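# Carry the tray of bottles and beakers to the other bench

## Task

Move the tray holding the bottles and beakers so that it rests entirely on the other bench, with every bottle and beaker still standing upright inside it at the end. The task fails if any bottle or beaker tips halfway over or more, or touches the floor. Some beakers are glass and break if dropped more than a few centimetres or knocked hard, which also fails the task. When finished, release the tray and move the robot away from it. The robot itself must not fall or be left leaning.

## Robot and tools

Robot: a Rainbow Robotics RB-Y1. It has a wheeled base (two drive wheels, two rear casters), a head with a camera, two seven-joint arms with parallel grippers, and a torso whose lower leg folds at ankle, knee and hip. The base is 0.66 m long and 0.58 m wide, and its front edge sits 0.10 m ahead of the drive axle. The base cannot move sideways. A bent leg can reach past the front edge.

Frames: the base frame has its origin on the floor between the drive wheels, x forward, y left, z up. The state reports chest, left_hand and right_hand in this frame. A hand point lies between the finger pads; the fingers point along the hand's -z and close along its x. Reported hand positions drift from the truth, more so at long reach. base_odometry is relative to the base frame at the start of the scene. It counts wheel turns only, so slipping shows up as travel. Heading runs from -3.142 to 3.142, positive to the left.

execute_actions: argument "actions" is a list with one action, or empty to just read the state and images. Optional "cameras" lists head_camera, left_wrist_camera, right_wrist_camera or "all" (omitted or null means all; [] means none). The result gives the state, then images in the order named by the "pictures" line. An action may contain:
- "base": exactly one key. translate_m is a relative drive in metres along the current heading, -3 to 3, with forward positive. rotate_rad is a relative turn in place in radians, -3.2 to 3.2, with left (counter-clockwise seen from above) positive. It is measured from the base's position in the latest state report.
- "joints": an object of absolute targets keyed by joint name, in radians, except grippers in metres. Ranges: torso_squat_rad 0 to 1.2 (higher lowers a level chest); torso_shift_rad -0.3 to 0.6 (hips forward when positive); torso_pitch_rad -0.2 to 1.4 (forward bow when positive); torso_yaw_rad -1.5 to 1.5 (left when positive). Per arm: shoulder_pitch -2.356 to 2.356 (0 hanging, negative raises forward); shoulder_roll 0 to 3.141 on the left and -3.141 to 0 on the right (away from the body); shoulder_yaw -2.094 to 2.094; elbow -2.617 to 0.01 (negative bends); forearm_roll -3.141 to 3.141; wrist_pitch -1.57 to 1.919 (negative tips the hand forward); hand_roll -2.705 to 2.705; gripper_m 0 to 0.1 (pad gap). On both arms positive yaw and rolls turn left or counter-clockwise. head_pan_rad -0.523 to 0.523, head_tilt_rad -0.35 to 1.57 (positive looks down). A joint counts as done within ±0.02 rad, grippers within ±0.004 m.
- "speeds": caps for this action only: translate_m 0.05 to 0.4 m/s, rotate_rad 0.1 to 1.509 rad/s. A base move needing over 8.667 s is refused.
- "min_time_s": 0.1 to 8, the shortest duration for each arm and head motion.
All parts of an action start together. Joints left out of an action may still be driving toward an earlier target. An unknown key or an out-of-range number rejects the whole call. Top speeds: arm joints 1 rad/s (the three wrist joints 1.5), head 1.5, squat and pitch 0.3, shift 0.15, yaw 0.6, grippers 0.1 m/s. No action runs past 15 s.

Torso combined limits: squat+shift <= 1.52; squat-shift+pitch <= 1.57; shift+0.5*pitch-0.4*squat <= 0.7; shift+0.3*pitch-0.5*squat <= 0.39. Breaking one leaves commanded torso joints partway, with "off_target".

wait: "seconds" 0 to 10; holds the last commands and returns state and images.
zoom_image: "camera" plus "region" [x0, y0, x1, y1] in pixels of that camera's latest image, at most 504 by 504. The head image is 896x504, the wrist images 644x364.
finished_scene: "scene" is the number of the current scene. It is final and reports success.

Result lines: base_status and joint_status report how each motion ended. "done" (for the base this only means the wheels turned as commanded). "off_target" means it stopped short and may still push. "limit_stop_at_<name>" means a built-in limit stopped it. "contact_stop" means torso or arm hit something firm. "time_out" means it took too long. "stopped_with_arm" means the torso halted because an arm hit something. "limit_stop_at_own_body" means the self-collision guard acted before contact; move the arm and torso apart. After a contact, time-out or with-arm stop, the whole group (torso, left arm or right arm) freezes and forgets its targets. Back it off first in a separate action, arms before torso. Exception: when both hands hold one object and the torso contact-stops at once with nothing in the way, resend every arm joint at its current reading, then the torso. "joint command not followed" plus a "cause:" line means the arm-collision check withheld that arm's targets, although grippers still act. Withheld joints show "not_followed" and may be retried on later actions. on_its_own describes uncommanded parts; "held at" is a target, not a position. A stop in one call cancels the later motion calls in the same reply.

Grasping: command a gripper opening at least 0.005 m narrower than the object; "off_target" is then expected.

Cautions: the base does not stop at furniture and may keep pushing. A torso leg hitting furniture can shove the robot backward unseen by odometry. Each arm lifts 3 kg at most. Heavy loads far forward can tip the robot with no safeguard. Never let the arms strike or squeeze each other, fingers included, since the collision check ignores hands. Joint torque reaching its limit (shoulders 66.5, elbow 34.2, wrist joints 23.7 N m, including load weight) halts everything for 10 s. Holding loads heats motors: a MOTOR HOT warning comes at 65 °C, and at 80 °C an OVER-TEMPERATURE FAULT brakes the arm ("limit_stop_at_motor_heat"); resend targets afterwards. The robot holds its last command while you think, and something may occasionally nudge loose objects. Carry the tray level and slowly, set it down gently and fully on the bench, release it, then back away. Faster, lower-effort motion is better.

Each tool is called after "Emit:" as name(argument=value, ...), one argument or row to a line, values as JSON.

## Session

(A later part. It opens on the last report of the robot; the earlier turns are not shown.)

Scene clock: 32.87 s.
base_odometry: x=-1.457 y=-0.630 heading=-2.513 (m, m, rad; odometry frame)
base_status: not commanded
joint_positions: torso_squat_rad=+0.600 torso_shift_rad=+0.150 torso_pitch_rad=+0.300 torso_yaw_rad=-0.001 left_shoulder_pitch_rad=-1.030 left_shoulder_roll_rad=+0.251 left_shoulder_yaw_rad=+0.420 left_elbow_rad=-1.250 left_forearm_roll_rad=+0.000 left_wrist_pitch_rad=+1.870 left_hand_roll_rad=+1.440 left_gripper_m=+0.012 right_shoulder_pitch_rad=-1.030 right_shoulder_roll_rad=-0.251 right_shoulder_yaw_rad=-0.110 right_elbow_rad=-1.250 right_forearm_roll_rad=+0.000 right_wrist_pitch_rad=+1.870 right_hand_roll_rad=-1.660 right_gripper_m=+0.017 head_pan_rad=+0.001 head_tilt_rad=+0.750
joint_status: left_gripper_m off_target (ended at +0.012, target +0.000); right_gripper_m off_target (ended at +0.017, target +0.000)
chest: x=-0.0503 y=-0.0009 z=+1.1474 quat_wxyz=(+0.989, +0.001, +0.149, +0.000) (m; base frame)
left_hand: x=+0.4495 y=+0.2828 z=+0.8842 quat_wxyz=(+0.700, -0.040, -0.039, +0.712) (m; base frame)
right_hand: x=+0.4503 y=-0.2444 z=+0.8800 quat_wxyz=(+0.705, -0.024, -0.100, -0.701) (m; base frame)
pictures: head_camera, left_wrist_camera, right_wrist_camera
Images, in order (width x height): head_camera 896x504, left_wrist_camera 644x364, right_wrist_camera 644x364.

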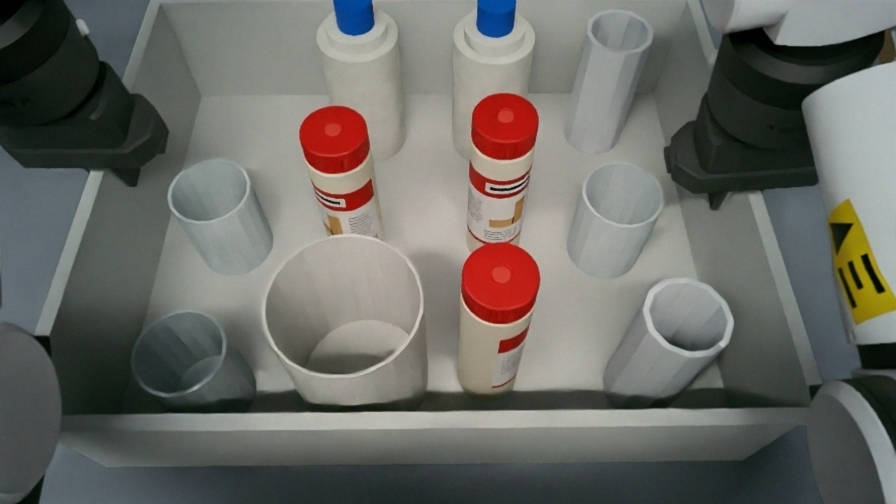

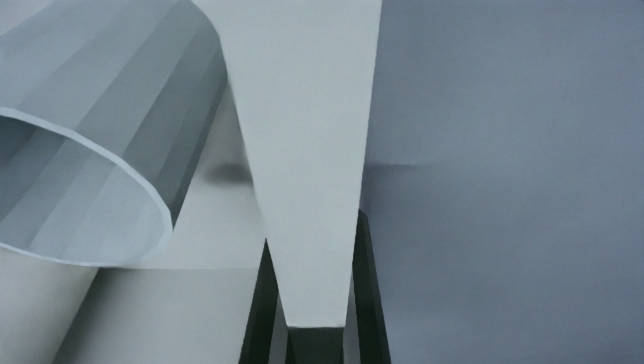

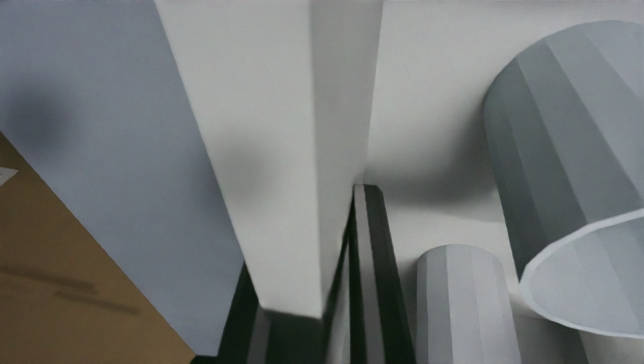

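Emit:
execute_actions(
  actions=[
    {"joints":{"right_gripper_m":0.04,"left_gripper_m":0.035}},
  ],
  cameras=[],
)

Emit:
execute_actions(
  actions=[
    {"joints":{"right_shoulder_yaw_rad":-0.165,"right_hand_roll_rad":-1.61,"left_shoulder_yaw_rad":0.375,"left_hand_roll_rad":1.48}},
  ],
  cameras=["left_wrist_camera","right_wrist_camera"],
)

Emit:
execute_actions(
  actions=[
    {"joints":{"left_gripper_m":0,"right_gripper_m":0}},
  ],
  cameras=[],
)

Emit:
execute_actions(
  actions=[
    {"joints":{"torso_squat_rad":0.54}},
  ],
)

Scene clock: 34.10 s.
base_odometry: x=-1.457 y=-0.630 heading=-2.513 (m, m, rad; odometry frame)
base_status: not commanded
joint_positions: torso_squat_rad=+0.600 torso_shift_rad=+0.150 torso_pitch_rad=+0.300 torso_yaw_rad=-0.001 left_shoulder_pitch_rad=-1.030 left_shoulder_roll_rad=+0.251 left_shoulder_yaw_rad=+0.420 left_elbow_rad=-1.250 left_forearm_roll_rad=+0.000 left_wrist_pitch_rad=+1.870 left_hand_roll_rad=+1.440 left_gripper_m=+0.035 right_shoulder_pitch_rad=-1.030 right_shoulder_roll_rad=-0.250 right_shoulder_yaw_rad=-0.110 right_elbow_rad=-1.250 right_forearm_roll_rad=+0.000 right_wrist_pitch_rad=+1.870 right_hand_roll_rad=-1.660 right_gripper_m=+0.040 head_pan_rad=+0.001 head_tilt_rad=+0.750
joint_status: all done
chest: x=-0.0503 y=-0.0010 z=+1.1474 quat_wxyz=(+0.989, +0.001, +0.149, +0.000) (m; base frame)
left_hand: x=+0.4496 y=+0.2823 z=+0.8842 quat_wxyz=(+0.701, -0.041, -0.039, +0.711) (m; base frame)
right_hand: x=+0.4503 y=-0.2441 z=+0.8800 quat_wxyz=(+0.705, -0.024, -0.100, -0.701) (m; base frame)
pictures: none
No camera images: the call's "cameras" was empty. Leave "cameras" out to get every camera's image.

Scene clock: 34.90 s.
base_odometry: x=-1.457 y=-0.630 heading=-2.513 (m, m, rad; odometry frame)
base_status: not commanded
joint_positions: torso_squat_rad=+0.600 torso_shift_rad=+0.150 torso_pitch_rad=+0.300 torso_yaw_rad=-0.001 left_shoulder_pitch_rad=-1.030 left_shoulder_roll_rad=+0.250 left_shoulder_yaw_rad=+0.375 left_elbow_rad=-1.250 left_forearm_roll_rad=+0.000 left_wrist_pitch_rad=+1.870 left_hand_roll_rad=+1.480 left_gripper_m=+0.035 right_shoulder_pitch_rad=-1.030 right_shoulder_roll_rad=-0.250 right_shoulder_yaw_rad=-0.165 right_elbow_rad=-1.250 right_forearm_roll_rad=+0.000 right_wrist_pitch_rad=+1.870 right_hand_roll_rad=-1.610 right_gripper_m=+0.040 head_pan_rad=+0.001 head_tilt_rad=+0.750
joint_status: all done
chest: x=-0.0503 y=-0.0010 z=+1.1474 quat_wxyz=(+0.989, +0.001, +0.149, +0.000) (m; base frame)
left_hand: x=+0.4503 y=+0.2764 z=+0.8842 quat_wxyz=(+0.699, -0.031, -0.047, +0.713) (m; base frame)
right_hand: x=+0.4508 y=-0.2510 z=+0.8812 quat_wxyz=(+0.709, -0.014, -0.088, -0.700) (m; base frame)
pictures: left_wrist_camera, right_wrist_camera
Images, in order (width x height): left_wrist_camera 644x364, right_wrist_camera 644x364.

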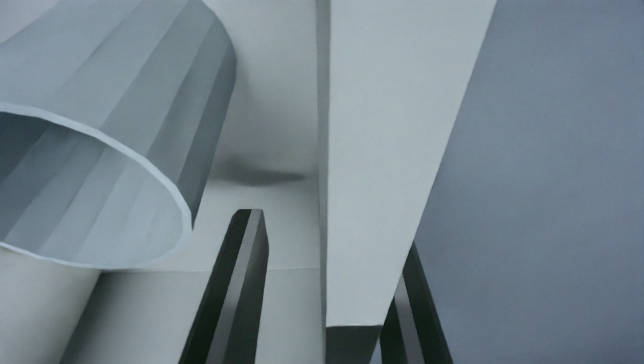

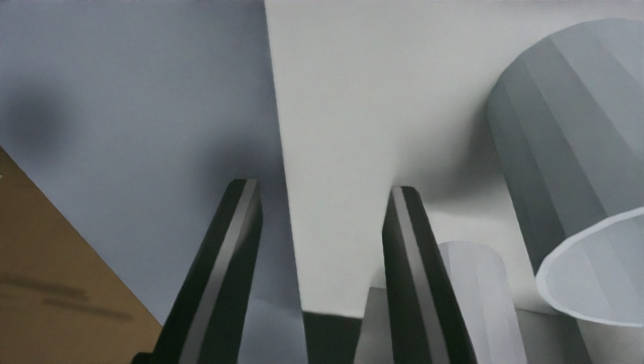

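Scene clock: 35.80 s.
base_odometry: x=-1.457 y=-0.630 heading=-2.513 (m, m, rad; odometry frame)
base_status: not commanded
joint_positions: torso_squat_rad=+0.600 torso_shift_rad=+0.150 torso_pitch_rad=+0.300 torso_yaw_rad=-0.001 left_shoulder_pitch_rad=-1.030 left_shoulder_roll_rad=+0.251 left_shoulder_yaw_rad=+0.375 left_elbow_rad=-1.250 left_forearm_roll_rad=+0.000 left_wrist_pitch_rad=+1.870 left_hand_roll_rad=+1.480 left_gripper_m=+0.012 right_shoulder_pitch_rad=-1.030 right_shoulder_roll_rad=-0.251 right_shoulder_yaw_rad=-0.165 right_elbow_rad=-1.250 right_forearm_roll_rad=+0.000 right_wrist_pitch_rad=+1.870 right_hand_roll_rad=-1.610 right_gripper_m=+0.015 head_pan_rad=+0.001 head_tilt_rad=+0.750
joint_status: left_gripper_m off_target (ended at +0.012, target +0.000); right_gripper_m off_target (ended at +0.015, target +0.000)
chest: x=-0.0503 y=-0.0009 z=+1.1474 quat_wxyz=(+0.989, +0.001, +0.149, +0.000) (m; base frame)
left_hand: x=+0.4503 y=+0.2766 z=+0.8843 quat_wxyz=(+0.699, -0.030, -0.047, +0.713) (m; base frame)
right_hand: x=+0.4508 y=-0.2513 z=+0.8813 quat_wxyz=(+0.709, -0.014, -0.088, -0.700) (m; base frame)
pictures: none
No camera images: the call's "cameras" was empty. Leave "cameras" out to get every camera's image.

Scene clock: 36.73 s.
base_odometry: x=-1.457 y=-0.630 heading=-2.513 (m, m, rad; odometry frame)
base_status: not commanded
joint_positions: torso_squat_rad=+0.540 torso_shift_rad=+0.150 torso_pitch_rad=+0.301 torso_yaw_rad=-0.001 left_shoulder_pitch_rad=-1.028 left_shoulder_roll_rad=+0.250 left_shoulder_yaw_rad=+0.375 left_elbow_rad=-1.249 left_forearm_roll_rad=+0.000 left_wrist_pitch_rad=+1.870 left_hand_roll_rad=+1.480 left_gripper_m=+0.012 right_shoulder_pitch_rad=-1.028 right_shoulder_roll_rad=-0.250 right_shoulder_yaw_rad=-0.165 right_elbow_rad=-1.249 right_forearm_roll_rad=+0.000 right_wrist_pitch_rad=+1.870 right_hand_roll_rad=-1.610 right_gripper_m=+0.015 head_pan_rad=+0.001 head_tilt_rad=+0.750
joint_status: all done
chest: x=-0.0462 y=-0.0010 z=+1.1696 quat_wxyz=(+0.989, +0.001, +0.150, +0.000) (m; base frame)
left_hand: x=+0.4533 y=+0.2767 z=+0.9047 quat_wxyz=(+0.699, -0.029, -0.046, +0.713) (m; base frame)
right_hand: x=+0.4538 y=-0.2514 z=+0.9017 quat_wxyz=(+0.709, -0.016, -0.086, -0.700) (m; base frame)
pictures: head_camera, left_wrist_camera, right_wrist_camera
Images, in order (width x height): head_camera 896x504, left_wrist_camera 644x364, right_wrist_camera 644x364.

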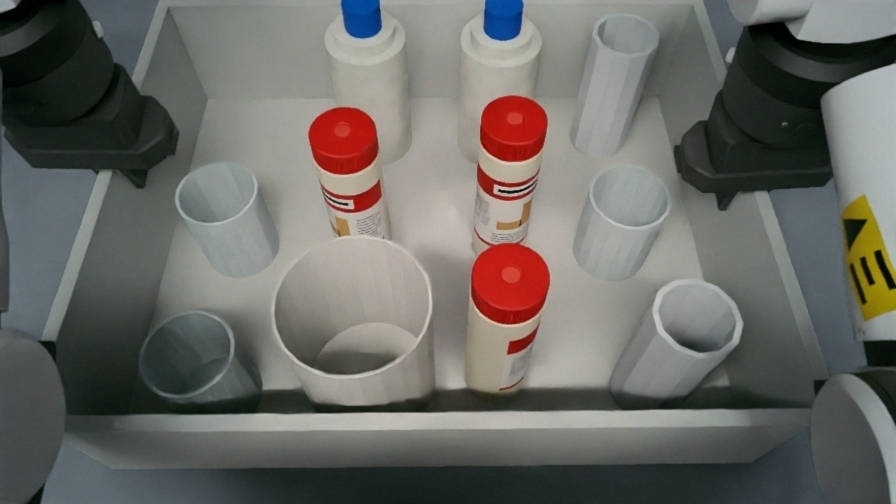

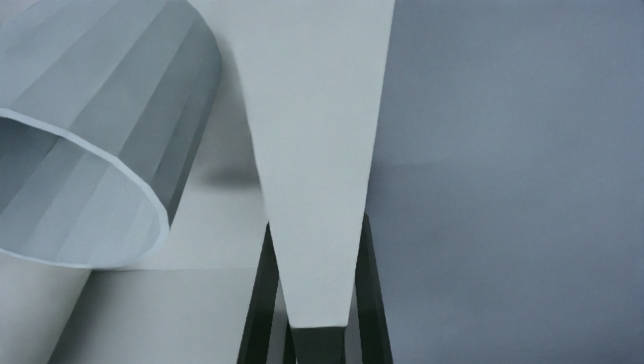

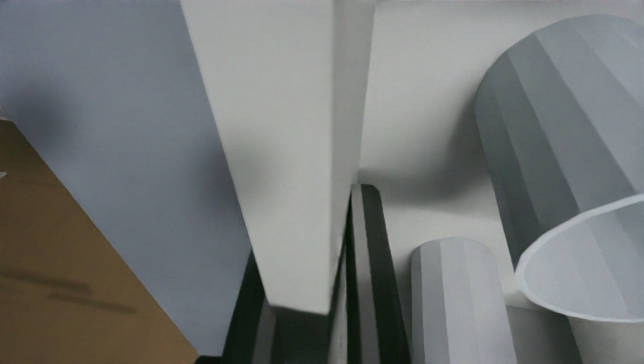

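Emit:
execute_actions(
  actions=[
    {"joints":{"torso_squat_rad":0.46},"base":{"translate_m":-0.65},"speeds":{"translate_m":0.2}},
  ],
  cameras=["head_camera"],
)

Emit:
execute_actions(
  actions=[
    {"base":{"rotate_rad":3.12},"speeds":{"rotate_rad":0.42}},
  ],
  cameras=["head_camera"],
)

Scene clock: 41.20 s.
base_odometry: x=-0.931 y=-0.248 heading=-2.514 (m, m, rad; odometry frame)
base_status: done
joint_positions: torso_squat_rad=+0.460 torso_shift_rad=+0.150 torso_pitch_rad=+0.301 torso_yaw_rad=-0.001 left_shoulder_pitch_rad=-1.028 left_shoulder_roll_rad=+0.250 left_shoulder_yaw_rad=+0.375 left_elbow_rad=-1.249 left_forearm_roll_rad=+0.000 left_wrist_pitch_rad=+1.870 left_hand_roll_rad=+1.480 left_gripper_m=+0.012 right_shoulder_pitch_rad=-1.028 right_shoulder_roll_rad=-0.250 right_shoulder_yaw_rad=-0.165 right_elbow_rad=-1.249 right_forearm_roll_rad=+0.000 right_wrist_pitch_rad=+1.870 right_hand_roll_rad=-1.610 right_gripper_m=+0.015 head_pan_rad=+0.001 head_tilt_rad=+0.750
joint_status: all done
chest: x=-0.0422 y=-0.0010 z=+1.1962 quat_wxyz=(+0.989, +0.001, +0.150, +0.000) (m; base frame)
left_hand: x=+0.4572 y=+0.2766 z=+0.9311 quat_wxyz=(+0.699, -0.029, -0.045, +0.713) (m; base frame)
right_hand: x=+0.4576 y=-0.2514 z=+0.9281 quat_wxyz=(+0.709, -0.016, -0.086, -0.700) (m; base frame)
pictures: head_camera
Images, in order (width x height): head_camera 896x504.

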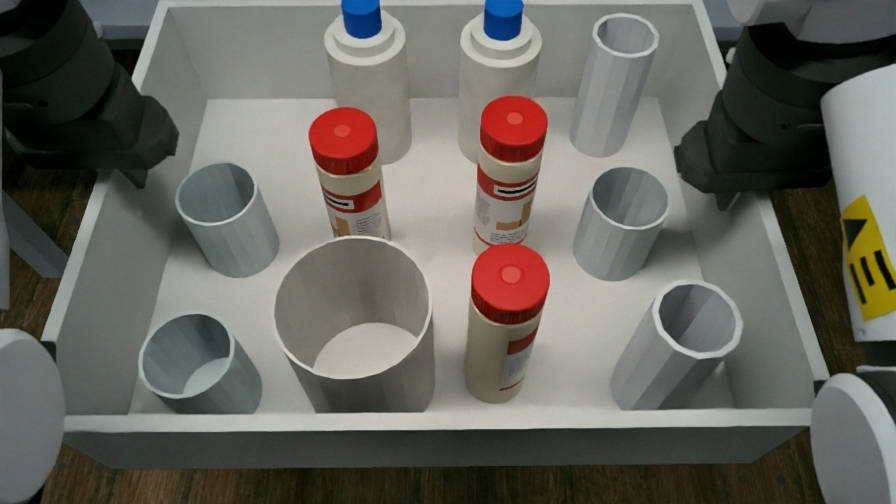

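Scene clock: 49.83 s.
base_odometry: x=-0.931 y=-0.248 heading=+0.605 (m, m, rad; odometry frame)
base_status: done
joint_positions: torso_squat_rad=+0.460 torso_shift_rad=+0.150 torso_pitch_rad=+0.301 torso_yaw_rad=-0.001 left_shoulder_pitch_rad=-1.028 left_shoulder_roll_rad=+0.250 left_shoulder_yaw_rad=+0.375 left_elbow_rad=-1.249 left_forearm_roll_rad=+0.000 left_wrist_pitch_rad=+1.870 left_hand_roll_rad=+1.480 left_gripper_m=+0.012 right_shoulder_pitch_rad=-1.028 right_shoulder_roll_rad=-0.250 right_shoulder_yaw_rad=-0.165 right_elbow_rad=-1.249 right_forearm_roll_rad=+0.000 right_wrist_pitch_rad=+1.870 right_hand_roll_rad=-1.610 right_gripper_m=+0.015 head_pan_rad=+0.001 head_tilt_rad=+0.750
joint_status: not commanded
chest: x=-0.0422 y=-0.0010 z=+1.1962 quat_wxyz=(+0.989, +0.001, +0.150, +0.000) (m; base frame)
left_hand: x=+0.4572 y=+0.2766 z=+0.9311 quat_wxyz=(+0.699, -0.029, -0.045, +0.713) (m; base frame)
right_hand: x=+0.4576 y=-0.2514 z=+0.9281 quat_wxyz=(+0.709, -0.016, -0.086, -0.700) (m; base frame)
pictures: head_camera
Images, in order (width x height): head_camera 896x504.

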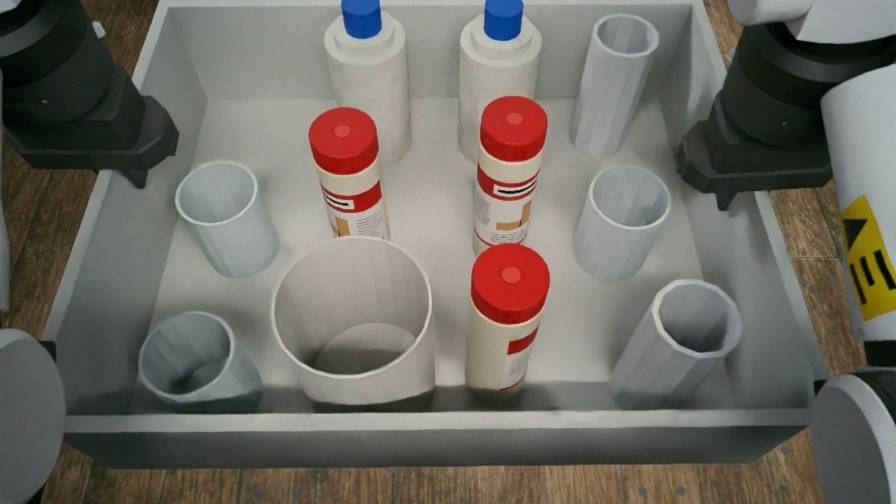

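Emit:
execute_actions(
  actions=[
    {"base":{"translate_m":1.9},"speeds":{"translate_m":0.3},"joints":{"torso_squat_rad":0.3,"head_tilt_rad":0.2}},
  ],
  cameras=["head_camera"],
)

Scene clock: 57.43 s.
base_odometry: x=+0.632 y=+0.832 heading=+0.605 (m, m, rad; odometry frame)
base_status: done
joint_positions: torso_squat_rad=+0.300 torso_shift_rad=+0.151 torso_pitch_rad=+0.301 torso_yaw_rad=-0.001 left_shoulder_pitch_rad=-1.028 left_shoulder_roll_rad=+0.250 left_shoulder_yaw_rad=+0.375 left_elbow_rad=-1.249 left_forearm_roll_rad=+0.000 left_wrist_pitch_rad=+1.870 left_hand_roll_rad=+1.480 left_gripper_m=+0.012 right_shoulder_pitch_rad=-1.028 right_shoulder_roll_rad=-0.250 right_shoulder_yaw_rad=-0.165 right_elbow_rad=-1.249 right_forearm_roll_rad=+0.000 right_wrist_pitch_rad=+1.870 right_hand_roll_rad=-1.610 right_gripper_m=+0.015 head_pan_rad=+0.001 head_tilt_rad=+0.200
joint_status: all done
chest: x=-0.0359 y=-0.0010 z=+1.2372 quat_wxyz=(+0.989, +0.001, +0.150, +0.000) (m; base frame)
left_hand: x=+0.4634 y=+0.2766 z=+0.9720 quat_wxyz=(+0.699, -0.029, -0.045, +0.713) (m; base frame)
right_hand: x=+0.4639 y=-0.2514 z=+0.9690 quat_wxyz=(+0.709, -0.016, -0.086, -0.700) (m; base frame)
pictures: head_camera
Images, in order (width x height): head_camera 896x504.

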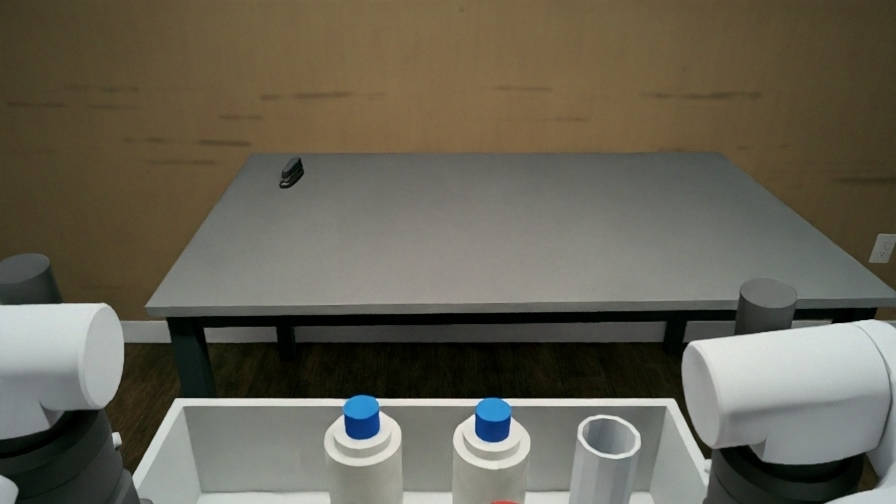

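Same view as scene 1; drive 1.04.

Emit:
execute_actions(
  actions=[
    {"base":{"translate_m":1.04},"speeds":{"translate_m":0.25},"joints":{"head_tilt_rad":0.85}},
  ],
  cameras=["head_camera"],
)

Emit:
execute_actions(
  actions=[
    {"joints":{"torso_squat_rad":0.5}},
  ],
)

Scene clock: 62.87 s.
base_odometry: x=+1.487 y=+1.423 heading=+0.604 (m, m, rad; odometry frame)
base_status: done
joint_positions: torso_squat_rad=+0.300 torso_shift_rad=+0.151 torso_pitch_rad=+0.301 torso_yaw_rad=-0.001 left_shoulder_pitch_rad=-1.028 left_shoulder_roll_rad=+0.250 left_shoulder_yaw_rad=+0.375 left_elbow_rad=-1.249 left_forearm_roll_rad=+0.000 left_wrist_pitch_rad=+1.870 left_hand_roll_rad=+1.480 left_gripper_m=+0.012 right_shoulder_pitch_rad=-1.028 right_shoulder_roll_rad=-0.250 right_shoulder_yaw_rad=-0.165 right_elbow_rad=-1.249 right_forearm_roll_rad=+0.000 right_wrist_pitch_rad=+1.870 right_hand_roll_rad=-1.610 right_gripper_m=+0.015 head_pan_rad=+0.001 head_tilt_rad=+0.850
joint_status: all done
chest: x=-0.0359 y=-0.0010 z=+1.2372 quat_wxyz=(+0.989, +0.001, +0.150, +0.000) (m; base frame)
left_hand: x=+0.4634 y=+0.2766 z=+0.9720 quat_wxyz=(+0.699, -0.029, -0.045, +0.713) (m; base frame)
right_hand: x=+0.4639 y=-0.2514 z=+0.9691 quat_wxyz=(+0.709, -0.016, -0.086, -0.700) (m; base frame)
pictures: head_camera
Images, in order (width x height): head_camera 896x504.

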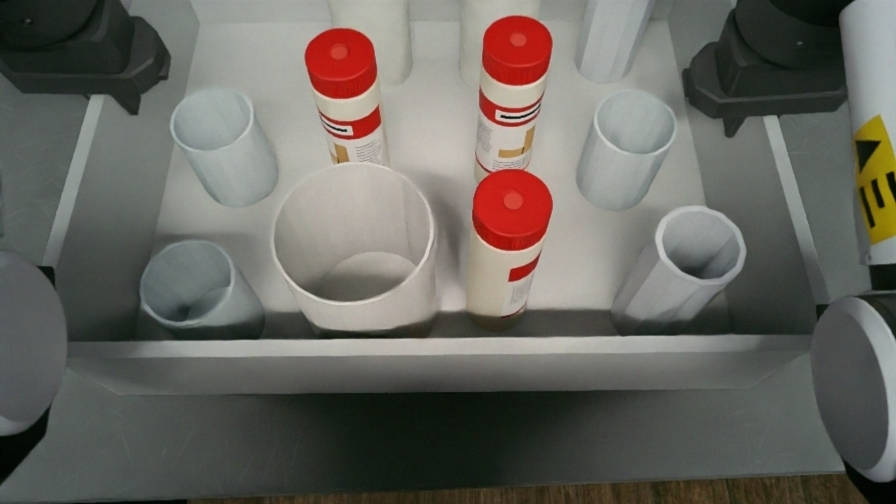

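Scene clock: 64.33 s.
base_odometry: x=+1.487 y=+1.423 heading=+0.604 (m, m, rad; odometry frame)
base_status: not commanded
joint_positions: torso_squat_rad=+0.500 torso_shift_rad=+0.150 torso_pitch_rad=+0.301 torso_yaw_rad=-0.001 left_shoulder_pitch_rad=-1.028 left_shoulder_roll_rad=+0.250 left_shoulder_yaw_rad=+0.375 left_elbow_rad=-1.249 left_forearm_roll_rad=+0.000 left_wrist_pitch_rad=+1.870 left_hand_roll_rad=+1.480 left_gripper_m=+0.012 right_shoulder_pitch_rad=-1.028 right_shoulder_roll_rad=-0.250 right_shoulder_yaw_rad=-0.165 right_elbow_rad=-1.249 right_forearm_roll_rad=+0.000 right_wrist_pitch_rad=+1.870 right_hand_roll_rad=-1.610 right_gripper_m=+0.015 head_pan_rad=+0.001 head_tilt_rad=+0.850
joint_status: all done
chest: x=-0.0441 y=-0.0010 z=+1.1834 quat_wxyz=(+0.989, +0.001, +0.150, +0.000) (m; base frame)
left_hand: x=+0.4552 y=+0.2766 z=+0.9183 quat_wxyz=(+0.699, -0.029, -0.045, +0.713) (m; base frame)
right_hand: x=+0.4557 y=-0.2514 z=+0.9153 quat_wxyz=(+0.709, -0.016, -0.086, -0.700) (m; base frame)
pictures: head_camera, left_wrist_camera, right_wrist_camera
Images, in order (width x height): head_camera 896x504, left_wrist_camera 644x364, right_wrist_camera 644x364.

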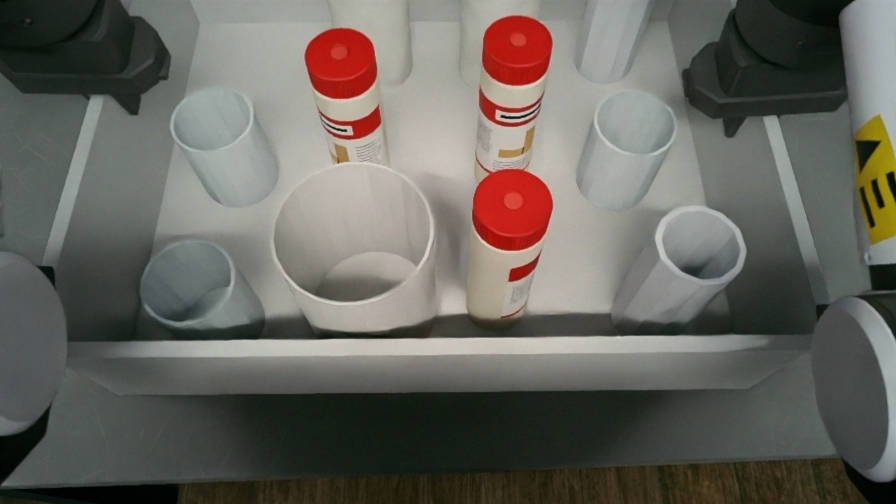

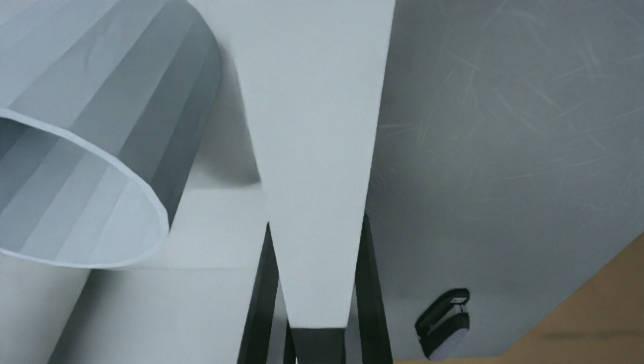

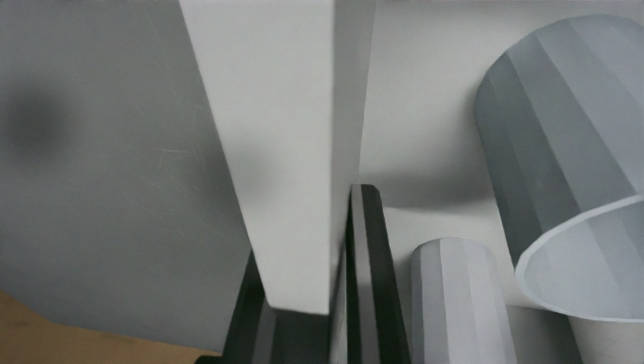

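Emit:
execute_actions(
  actions=[
    {"joints":{"torso_squat_rad":0.56}},
  ],
  cameras=["head_camera"],
)

Emit:
execute_actions(
  actions=[
    {"joints":{"torso_squat_rad":0.59}},
  ],
  cameras=["head_camera"],
)

Scene clock: 65.40 s.
base_odometry: x=+1.487 y=+1.423 heading=+0.604 (m, m, rad; odometry frame)
base_status: not commanded
joint_positions: torso_squat_rad=+0.560 torso_shift_rad=+0.150 torso_pitch_rad=+0.301 torso_yaw_rad=-0.001 left_shoulder_pitch_rad=-1.028 left_shoulder_roll_rad=+0.250 left_shoulder_yaw_rad=+0.375 left_elbow_rad=-1.249 left_forearm_roll_rad=+0.000 left_wrist_pitch_rad=+1.870 left_hand_roll_rad=+1.480 left_gripper_m=+0.012 right_shoulder_pitch_rad=-1.028 right_shoulder_roll_rad=-0.250 right_shoulder_yaw_rad=-0.165 right_elbow_rad=-1.249 right_forearm_roll_rad=+0.000 right_wrist_pitch_rad=+1.870 right_hand_roll_rad=-1.610 right_gripper_m=+0.015 head_pan_rad=+0.001 head_tilt_rad=+0.850
joint_status: all done
chest: x=-0.0473 y=-0.0009 z=+1.1624 quat_wxyz=(+0.989, +0.001, +0.150, +0.000) (m; base frame)
left_hand: x=+0.4520 y=+0.2767 z=+0.8973 quat_wxyz=(+0.699, -0.029, -0.045, +0.713) (m; base frame)
right_hand: x=+0.4525 y=-0.2514 z=+0.8943 quat_wxyz=(+0.709, -0.016, -0.086, -0.700) (m; base frame)
pictures: head_camera
Images, in order (width x height): head_camera 896x504.

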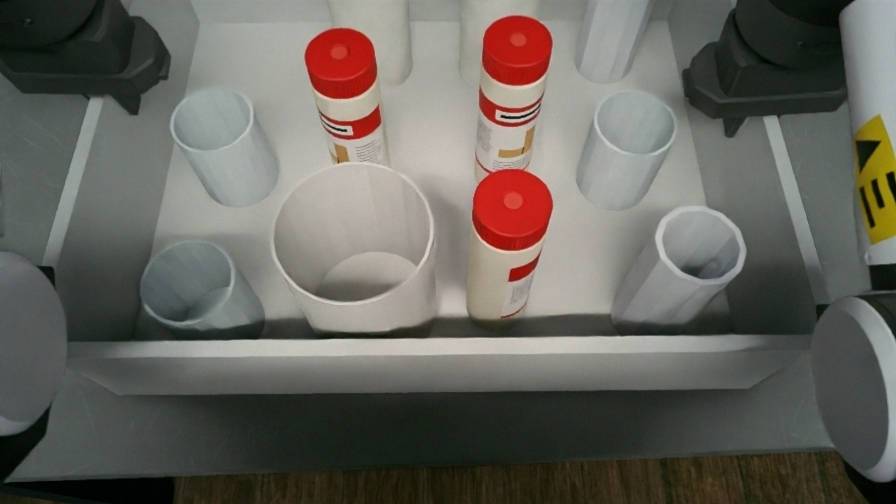

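Scene clock: 66.13 s.
base_odometry: x=+1.487 y=+1.423 heading=+0.604 (m, m, rad; odometry frame)
base_status: not commanded
joint_positions: torso_squat_rad=+0.590 torso_shift_rad=+0.150 torso_pitch_rad=+0.301 torso_yaw_rad=-0.001 left_shoulder_pitch_rad=-1.028 left_shoulder_roll_rad=+0.250 left_shoulder_yaw_rad=+0.375 left_elbow_rad=-1.249 left_forearm_roll_rad=+0.000 left_wrist_pitch_rad=+1.870 left_hand_roll_rad=+1.480 left_gripper_m=+0.012 right_shoulder_pitch_rad=-1.028 right_shoulder_roll_rad=-0.250 right_shoulder_yaw_rad=-0.165 right_elbow_rad=-1.249 right_forearm_roll_rad=+0.000 right_wrist_pitch_rad=+1.870 right_hand_roll_rad=-1.610 right_gripper_m=+0.015 head_pan_rad=+0.001 head_tilt_rad=+0.850
joint_status: all done
chest: x=-0.0491 y=-0.0009 z=+1.1512 quat_wxyz=(+0.989, +0.001, +0.150, +0.000) (m; base frame)
left_hand: x=+0.4503 y=+0.2767 z=+0.8862 quat_wxyz=(+0.699, -0.029, -0.046, +0.713) (m; base frame)
right_hand: x=+0.4508 y=-0.2513 z=+0.8833 quat_wxyz=(+0.709, -0.015, -0.086, -0.700) (m; base frame)
pictures: head_camera
Images, in order (width x height): head_camera 896x504.

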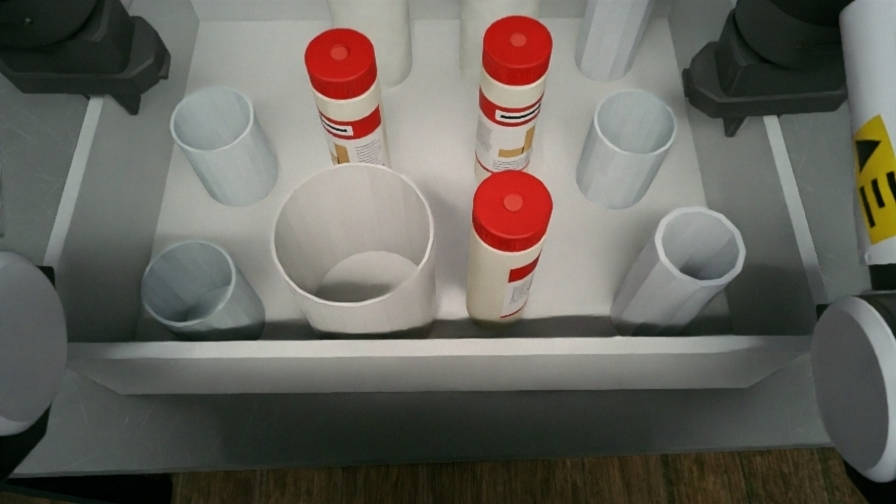

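Emit:
execute_actions(
  actions=[
    {"joints":{"torso_squat_rad":0.6}},
  ],
  cameras=[],
)

Emit:
execute_actions(
  actions=[
    {"joints":{"left_gripper_m":0.034,"right_gripper_m":0.038}},
  ],
  cameras=[],
)

Emit:
execute_actions(
  actions=[
    {"joints":{"torso_squat_rad":0.2}},
  ],
  cameras=["head_camera"],
)

Emit:
execute_actions(
  actions=[
    {"base":{"translate_m":-0.9},"joints":{"head_tilt_rad":0.4}},
  ],
  cameras=["head_camera"],
)

Scene clock: 66.90 s.
base_odometry: x=+1.487 y=+1.423 heading=+0.604 (m, m, rad; odometry frame)
base_status: not commanded
joint_positions: torso_squat_rad=+0.600 torso_shift_rad=+0.150 torso_pitch_rad=+0.300 torso_yaw_rad=-0.001 left_shoulder_pitch_rad=-1.030 left_shoulder_roll_rad=+0.251 left_shoulder_yaw_rad=+0.375 left_elbow_rad=-1.250 left_forearm_roll_rad=+0.000 left_wrist_pitch_rad=+1.870 left_hand_roll_rad=+1.480 left_gripper_m=+0.012 right_shoulder_pitch_rad=-1.030 right_shoulder_roll_rad=-0.251 right_shoulder_yaw_rad=-0.165 right_elbow_rad=-1.250 right_forearm_roll_rad=+0.000 right_wrist_pitch_rad=+1.870 right_hand_roll_rad=-1.610 right_gripper_m=+0.015 head_pan_rad=+0.001 head_tilt_rad=+0.850
joint_status: all done
chest: x=-0.0504 y=-0.0009 z=+1.1474 quat_wxyz=(+0.989, +0.001, +0.149, +0.000) (m; base frame)
left_hand: x=+0.4502 y=+0.2766 z=+0.8842 quat_wxyz=(+0.699, -0.031, -0.047, +0.713) (m; base frame)
right_hand: x=+0.4507 y=-0.2513 z=+0.8812 quat_wxyz=(+0.709, -0.014, -0.088, -0.700) (m; base frame)
pictures: none
No camera images: the call's "cameras" was empty. Leave "cameras" out to get every camera's image.

Scene clock: 67.77 s.
base_odometry: x=+1.487 y=+1.423 heading=+0.604 (m, m, rad; odometry frame)
base_status: not commanded
joint_positions: torso_squat_rad=+0.600 torso_shift_rad=+0.150 torso_pitch_rad=+0.300 torso_yaw_rad=-0.001 left_shoulder_pitch_rad=-1.030 left_shoulder_roll_rad=+0.250 left_shoulder_yaw_rad=+0.375 left_elbow_rad=-1.250 left_forearm_roll_rad=+0.000 left_wrist_pitch_rad=+1.870 left_hand_roll_rad=+1.480 left_gripper_m=+0.034 right_shoulder_pitch_rad=-1.030 right_shoulder_roll_rad=-0.250 right_shoulder_yaw_rad=-0.165 right_elbow_rad=-1.250 right_forearm_roll_rad=+0.000 right_wrist_pitch_rad=+1.870 right_hand_roll_rad=-1.610 right_gripper_m=+0.038 head_pan_rad=+0.001 head_tilt_rad=+0.850
joint_status: all done
chest: x=-0.0503 y=-0.0009 z=+1.1474 quat_wxyz=(+0.989, +0.001, +0.149, +0.000) (m; base frame)
left_hand: x=+0.4503 y=+0.2765 z=+0.8842 quat_wxyz=(+0.699, -0.031, -0.047, +0.713) (m; base frame)
right_hand: x=+0.4507 y=-0.2511 z=+0.8812 quat_wxyz=(+0.709, -0.014, -0.088, -0.700) (m; base frame)
pictures: none
No camera images: the call's "cameras" was empty. Leave "cameras" out to get every camera's image.

Scene clock: 69.90 s.
base_odometry: x=+1.487 y=+1.423 heading=+0.604 (m, m, rad; odometry frame)
base_status: not commanded
joint_positions: torso_squat_rad=+0.200 torso_shift_rad=+0.150 torso_pitch_rad=+0.300 torso_yaw_rad=-0.001 left_shoulder_pitch_rad=-1.030 left_shoulder_roll_rad=+0.250 left_shoulder_yaw_rad=+0.375 left_elbow_rad=-1.250 left_forearm_roll_rad=+0.000 left_wrist_pitch_rad=+1.870 left_hand_roll_rad=+1.480 left_gripper_m=+0.034 right_shoulder_pitch_rad=-1.030 right_shoulder_roll_rad=-0.250 right_shoulder_yaw_rad=-0.165 right_elbow_rad=-1.250 right_forearm_roll_rad=+0.000 right_wrist_pitch_rad=+1.870 right_hand_roll_rad=-1.610 right_gripper_m=+0.038 head_pan_rad=+0.001 head_tilt_rad=+0.850
joint_status: all done
chest: x=-0.0341 y=-0.0010 z=+1.2545 quat_wxyz=(+0.989, +0.001, +0.149, +0.000) (m; base frame)
left_hand: x=+0.4665 y=+0.2764 z=+0.9912 quat_wxyz=(+0.699, -0.031, -0.047, +0.713) (m; base frame)
right_hand: x=+0.4670 y=-0.2512 z=+0.9882 quat_wxyz=(+0.709, -0.014, -0.088, -0.700) (m; base frame)
pictures: head_camera
Images, in order (width x height): head_camera 896x504.

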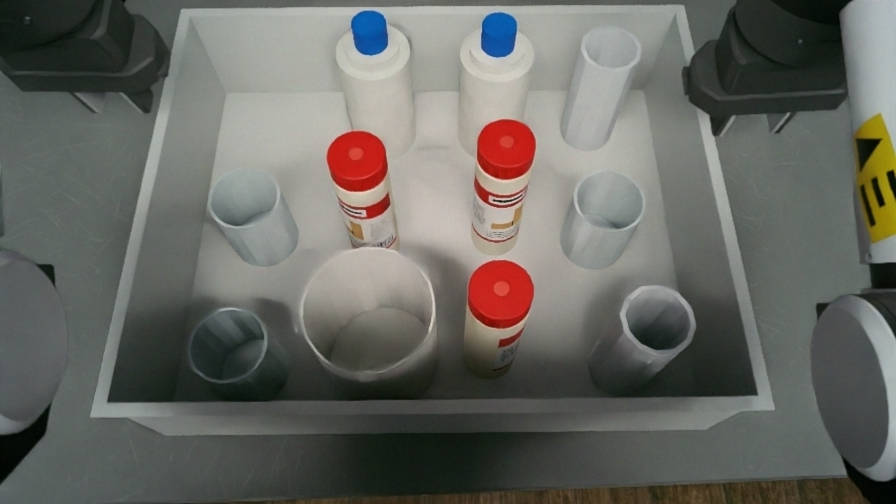

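Scene clock: 73.73 s.
base_odometry: x=+0.746 y=+0.912 heading=+0.603 (m, m, rad; odometry frame)
base_status: done
joint_positions: torso_squat_rad=+0.200 torso_shift_rad=+0.150 torso_pitch_rad=+0.300 torso_yaw_rad=-0.001 left_shoulder_pitch_rad=-1.030 left_shoulder_roll_rad=+0.250 left_shoulder_yaw_rad=+0.375 left_elbow_rad=-1.250 left_forearm_roll_rad=+0.000 left_wrist_pitch_rad=+1.870 left_hand_roll_rad=+1.480 left_gripper_m=+0.034 right_shoulder_pitch_rad=-1.030 right_shoulder_roll_rad=-0.250 right_shoulder_yaw_rad=-0.165 right_elbow_rad=-1.250 right_forearm_roll_rad=+0.000 right_wrist_pitch_rad=+1.870 right_hand_roll_rad=-1.610 right_gripper_m=+0.038 head_pan_rad=+0.001 head_tilt_rad=+0.400
joint_status: all done
chest: x=-0.0341 y=-0.0010 z=+1.2545 quat_wxyz=(+0.989, +0.001, +0.149, +0.000) (m; base frame)
left_hand: x=+0.4666 y=+0.2763 z=+0.9914 quat_wxyz=(+0.699, -0.031, -0.047, +0.713) (m; base frame)
right_hand: x=+0.4670 y=-0.2511 z=+0.9884 quat_wxyz=(+0.709, -0.014, -0.088, -0.700) (m; base frame)
pictures: head_camera
Images, in order (width x height): head_camera 896x504.

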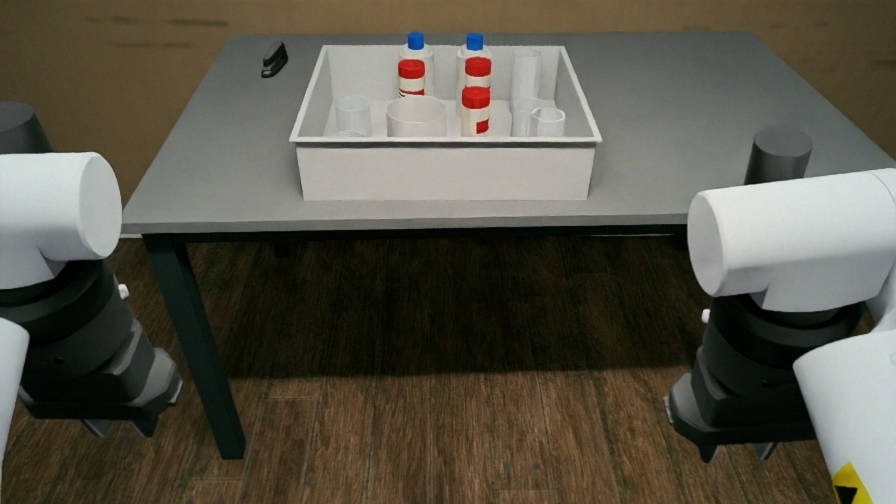

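Emit:
finished_scene(
  scene=2,
)

The scene is finished: the task was done.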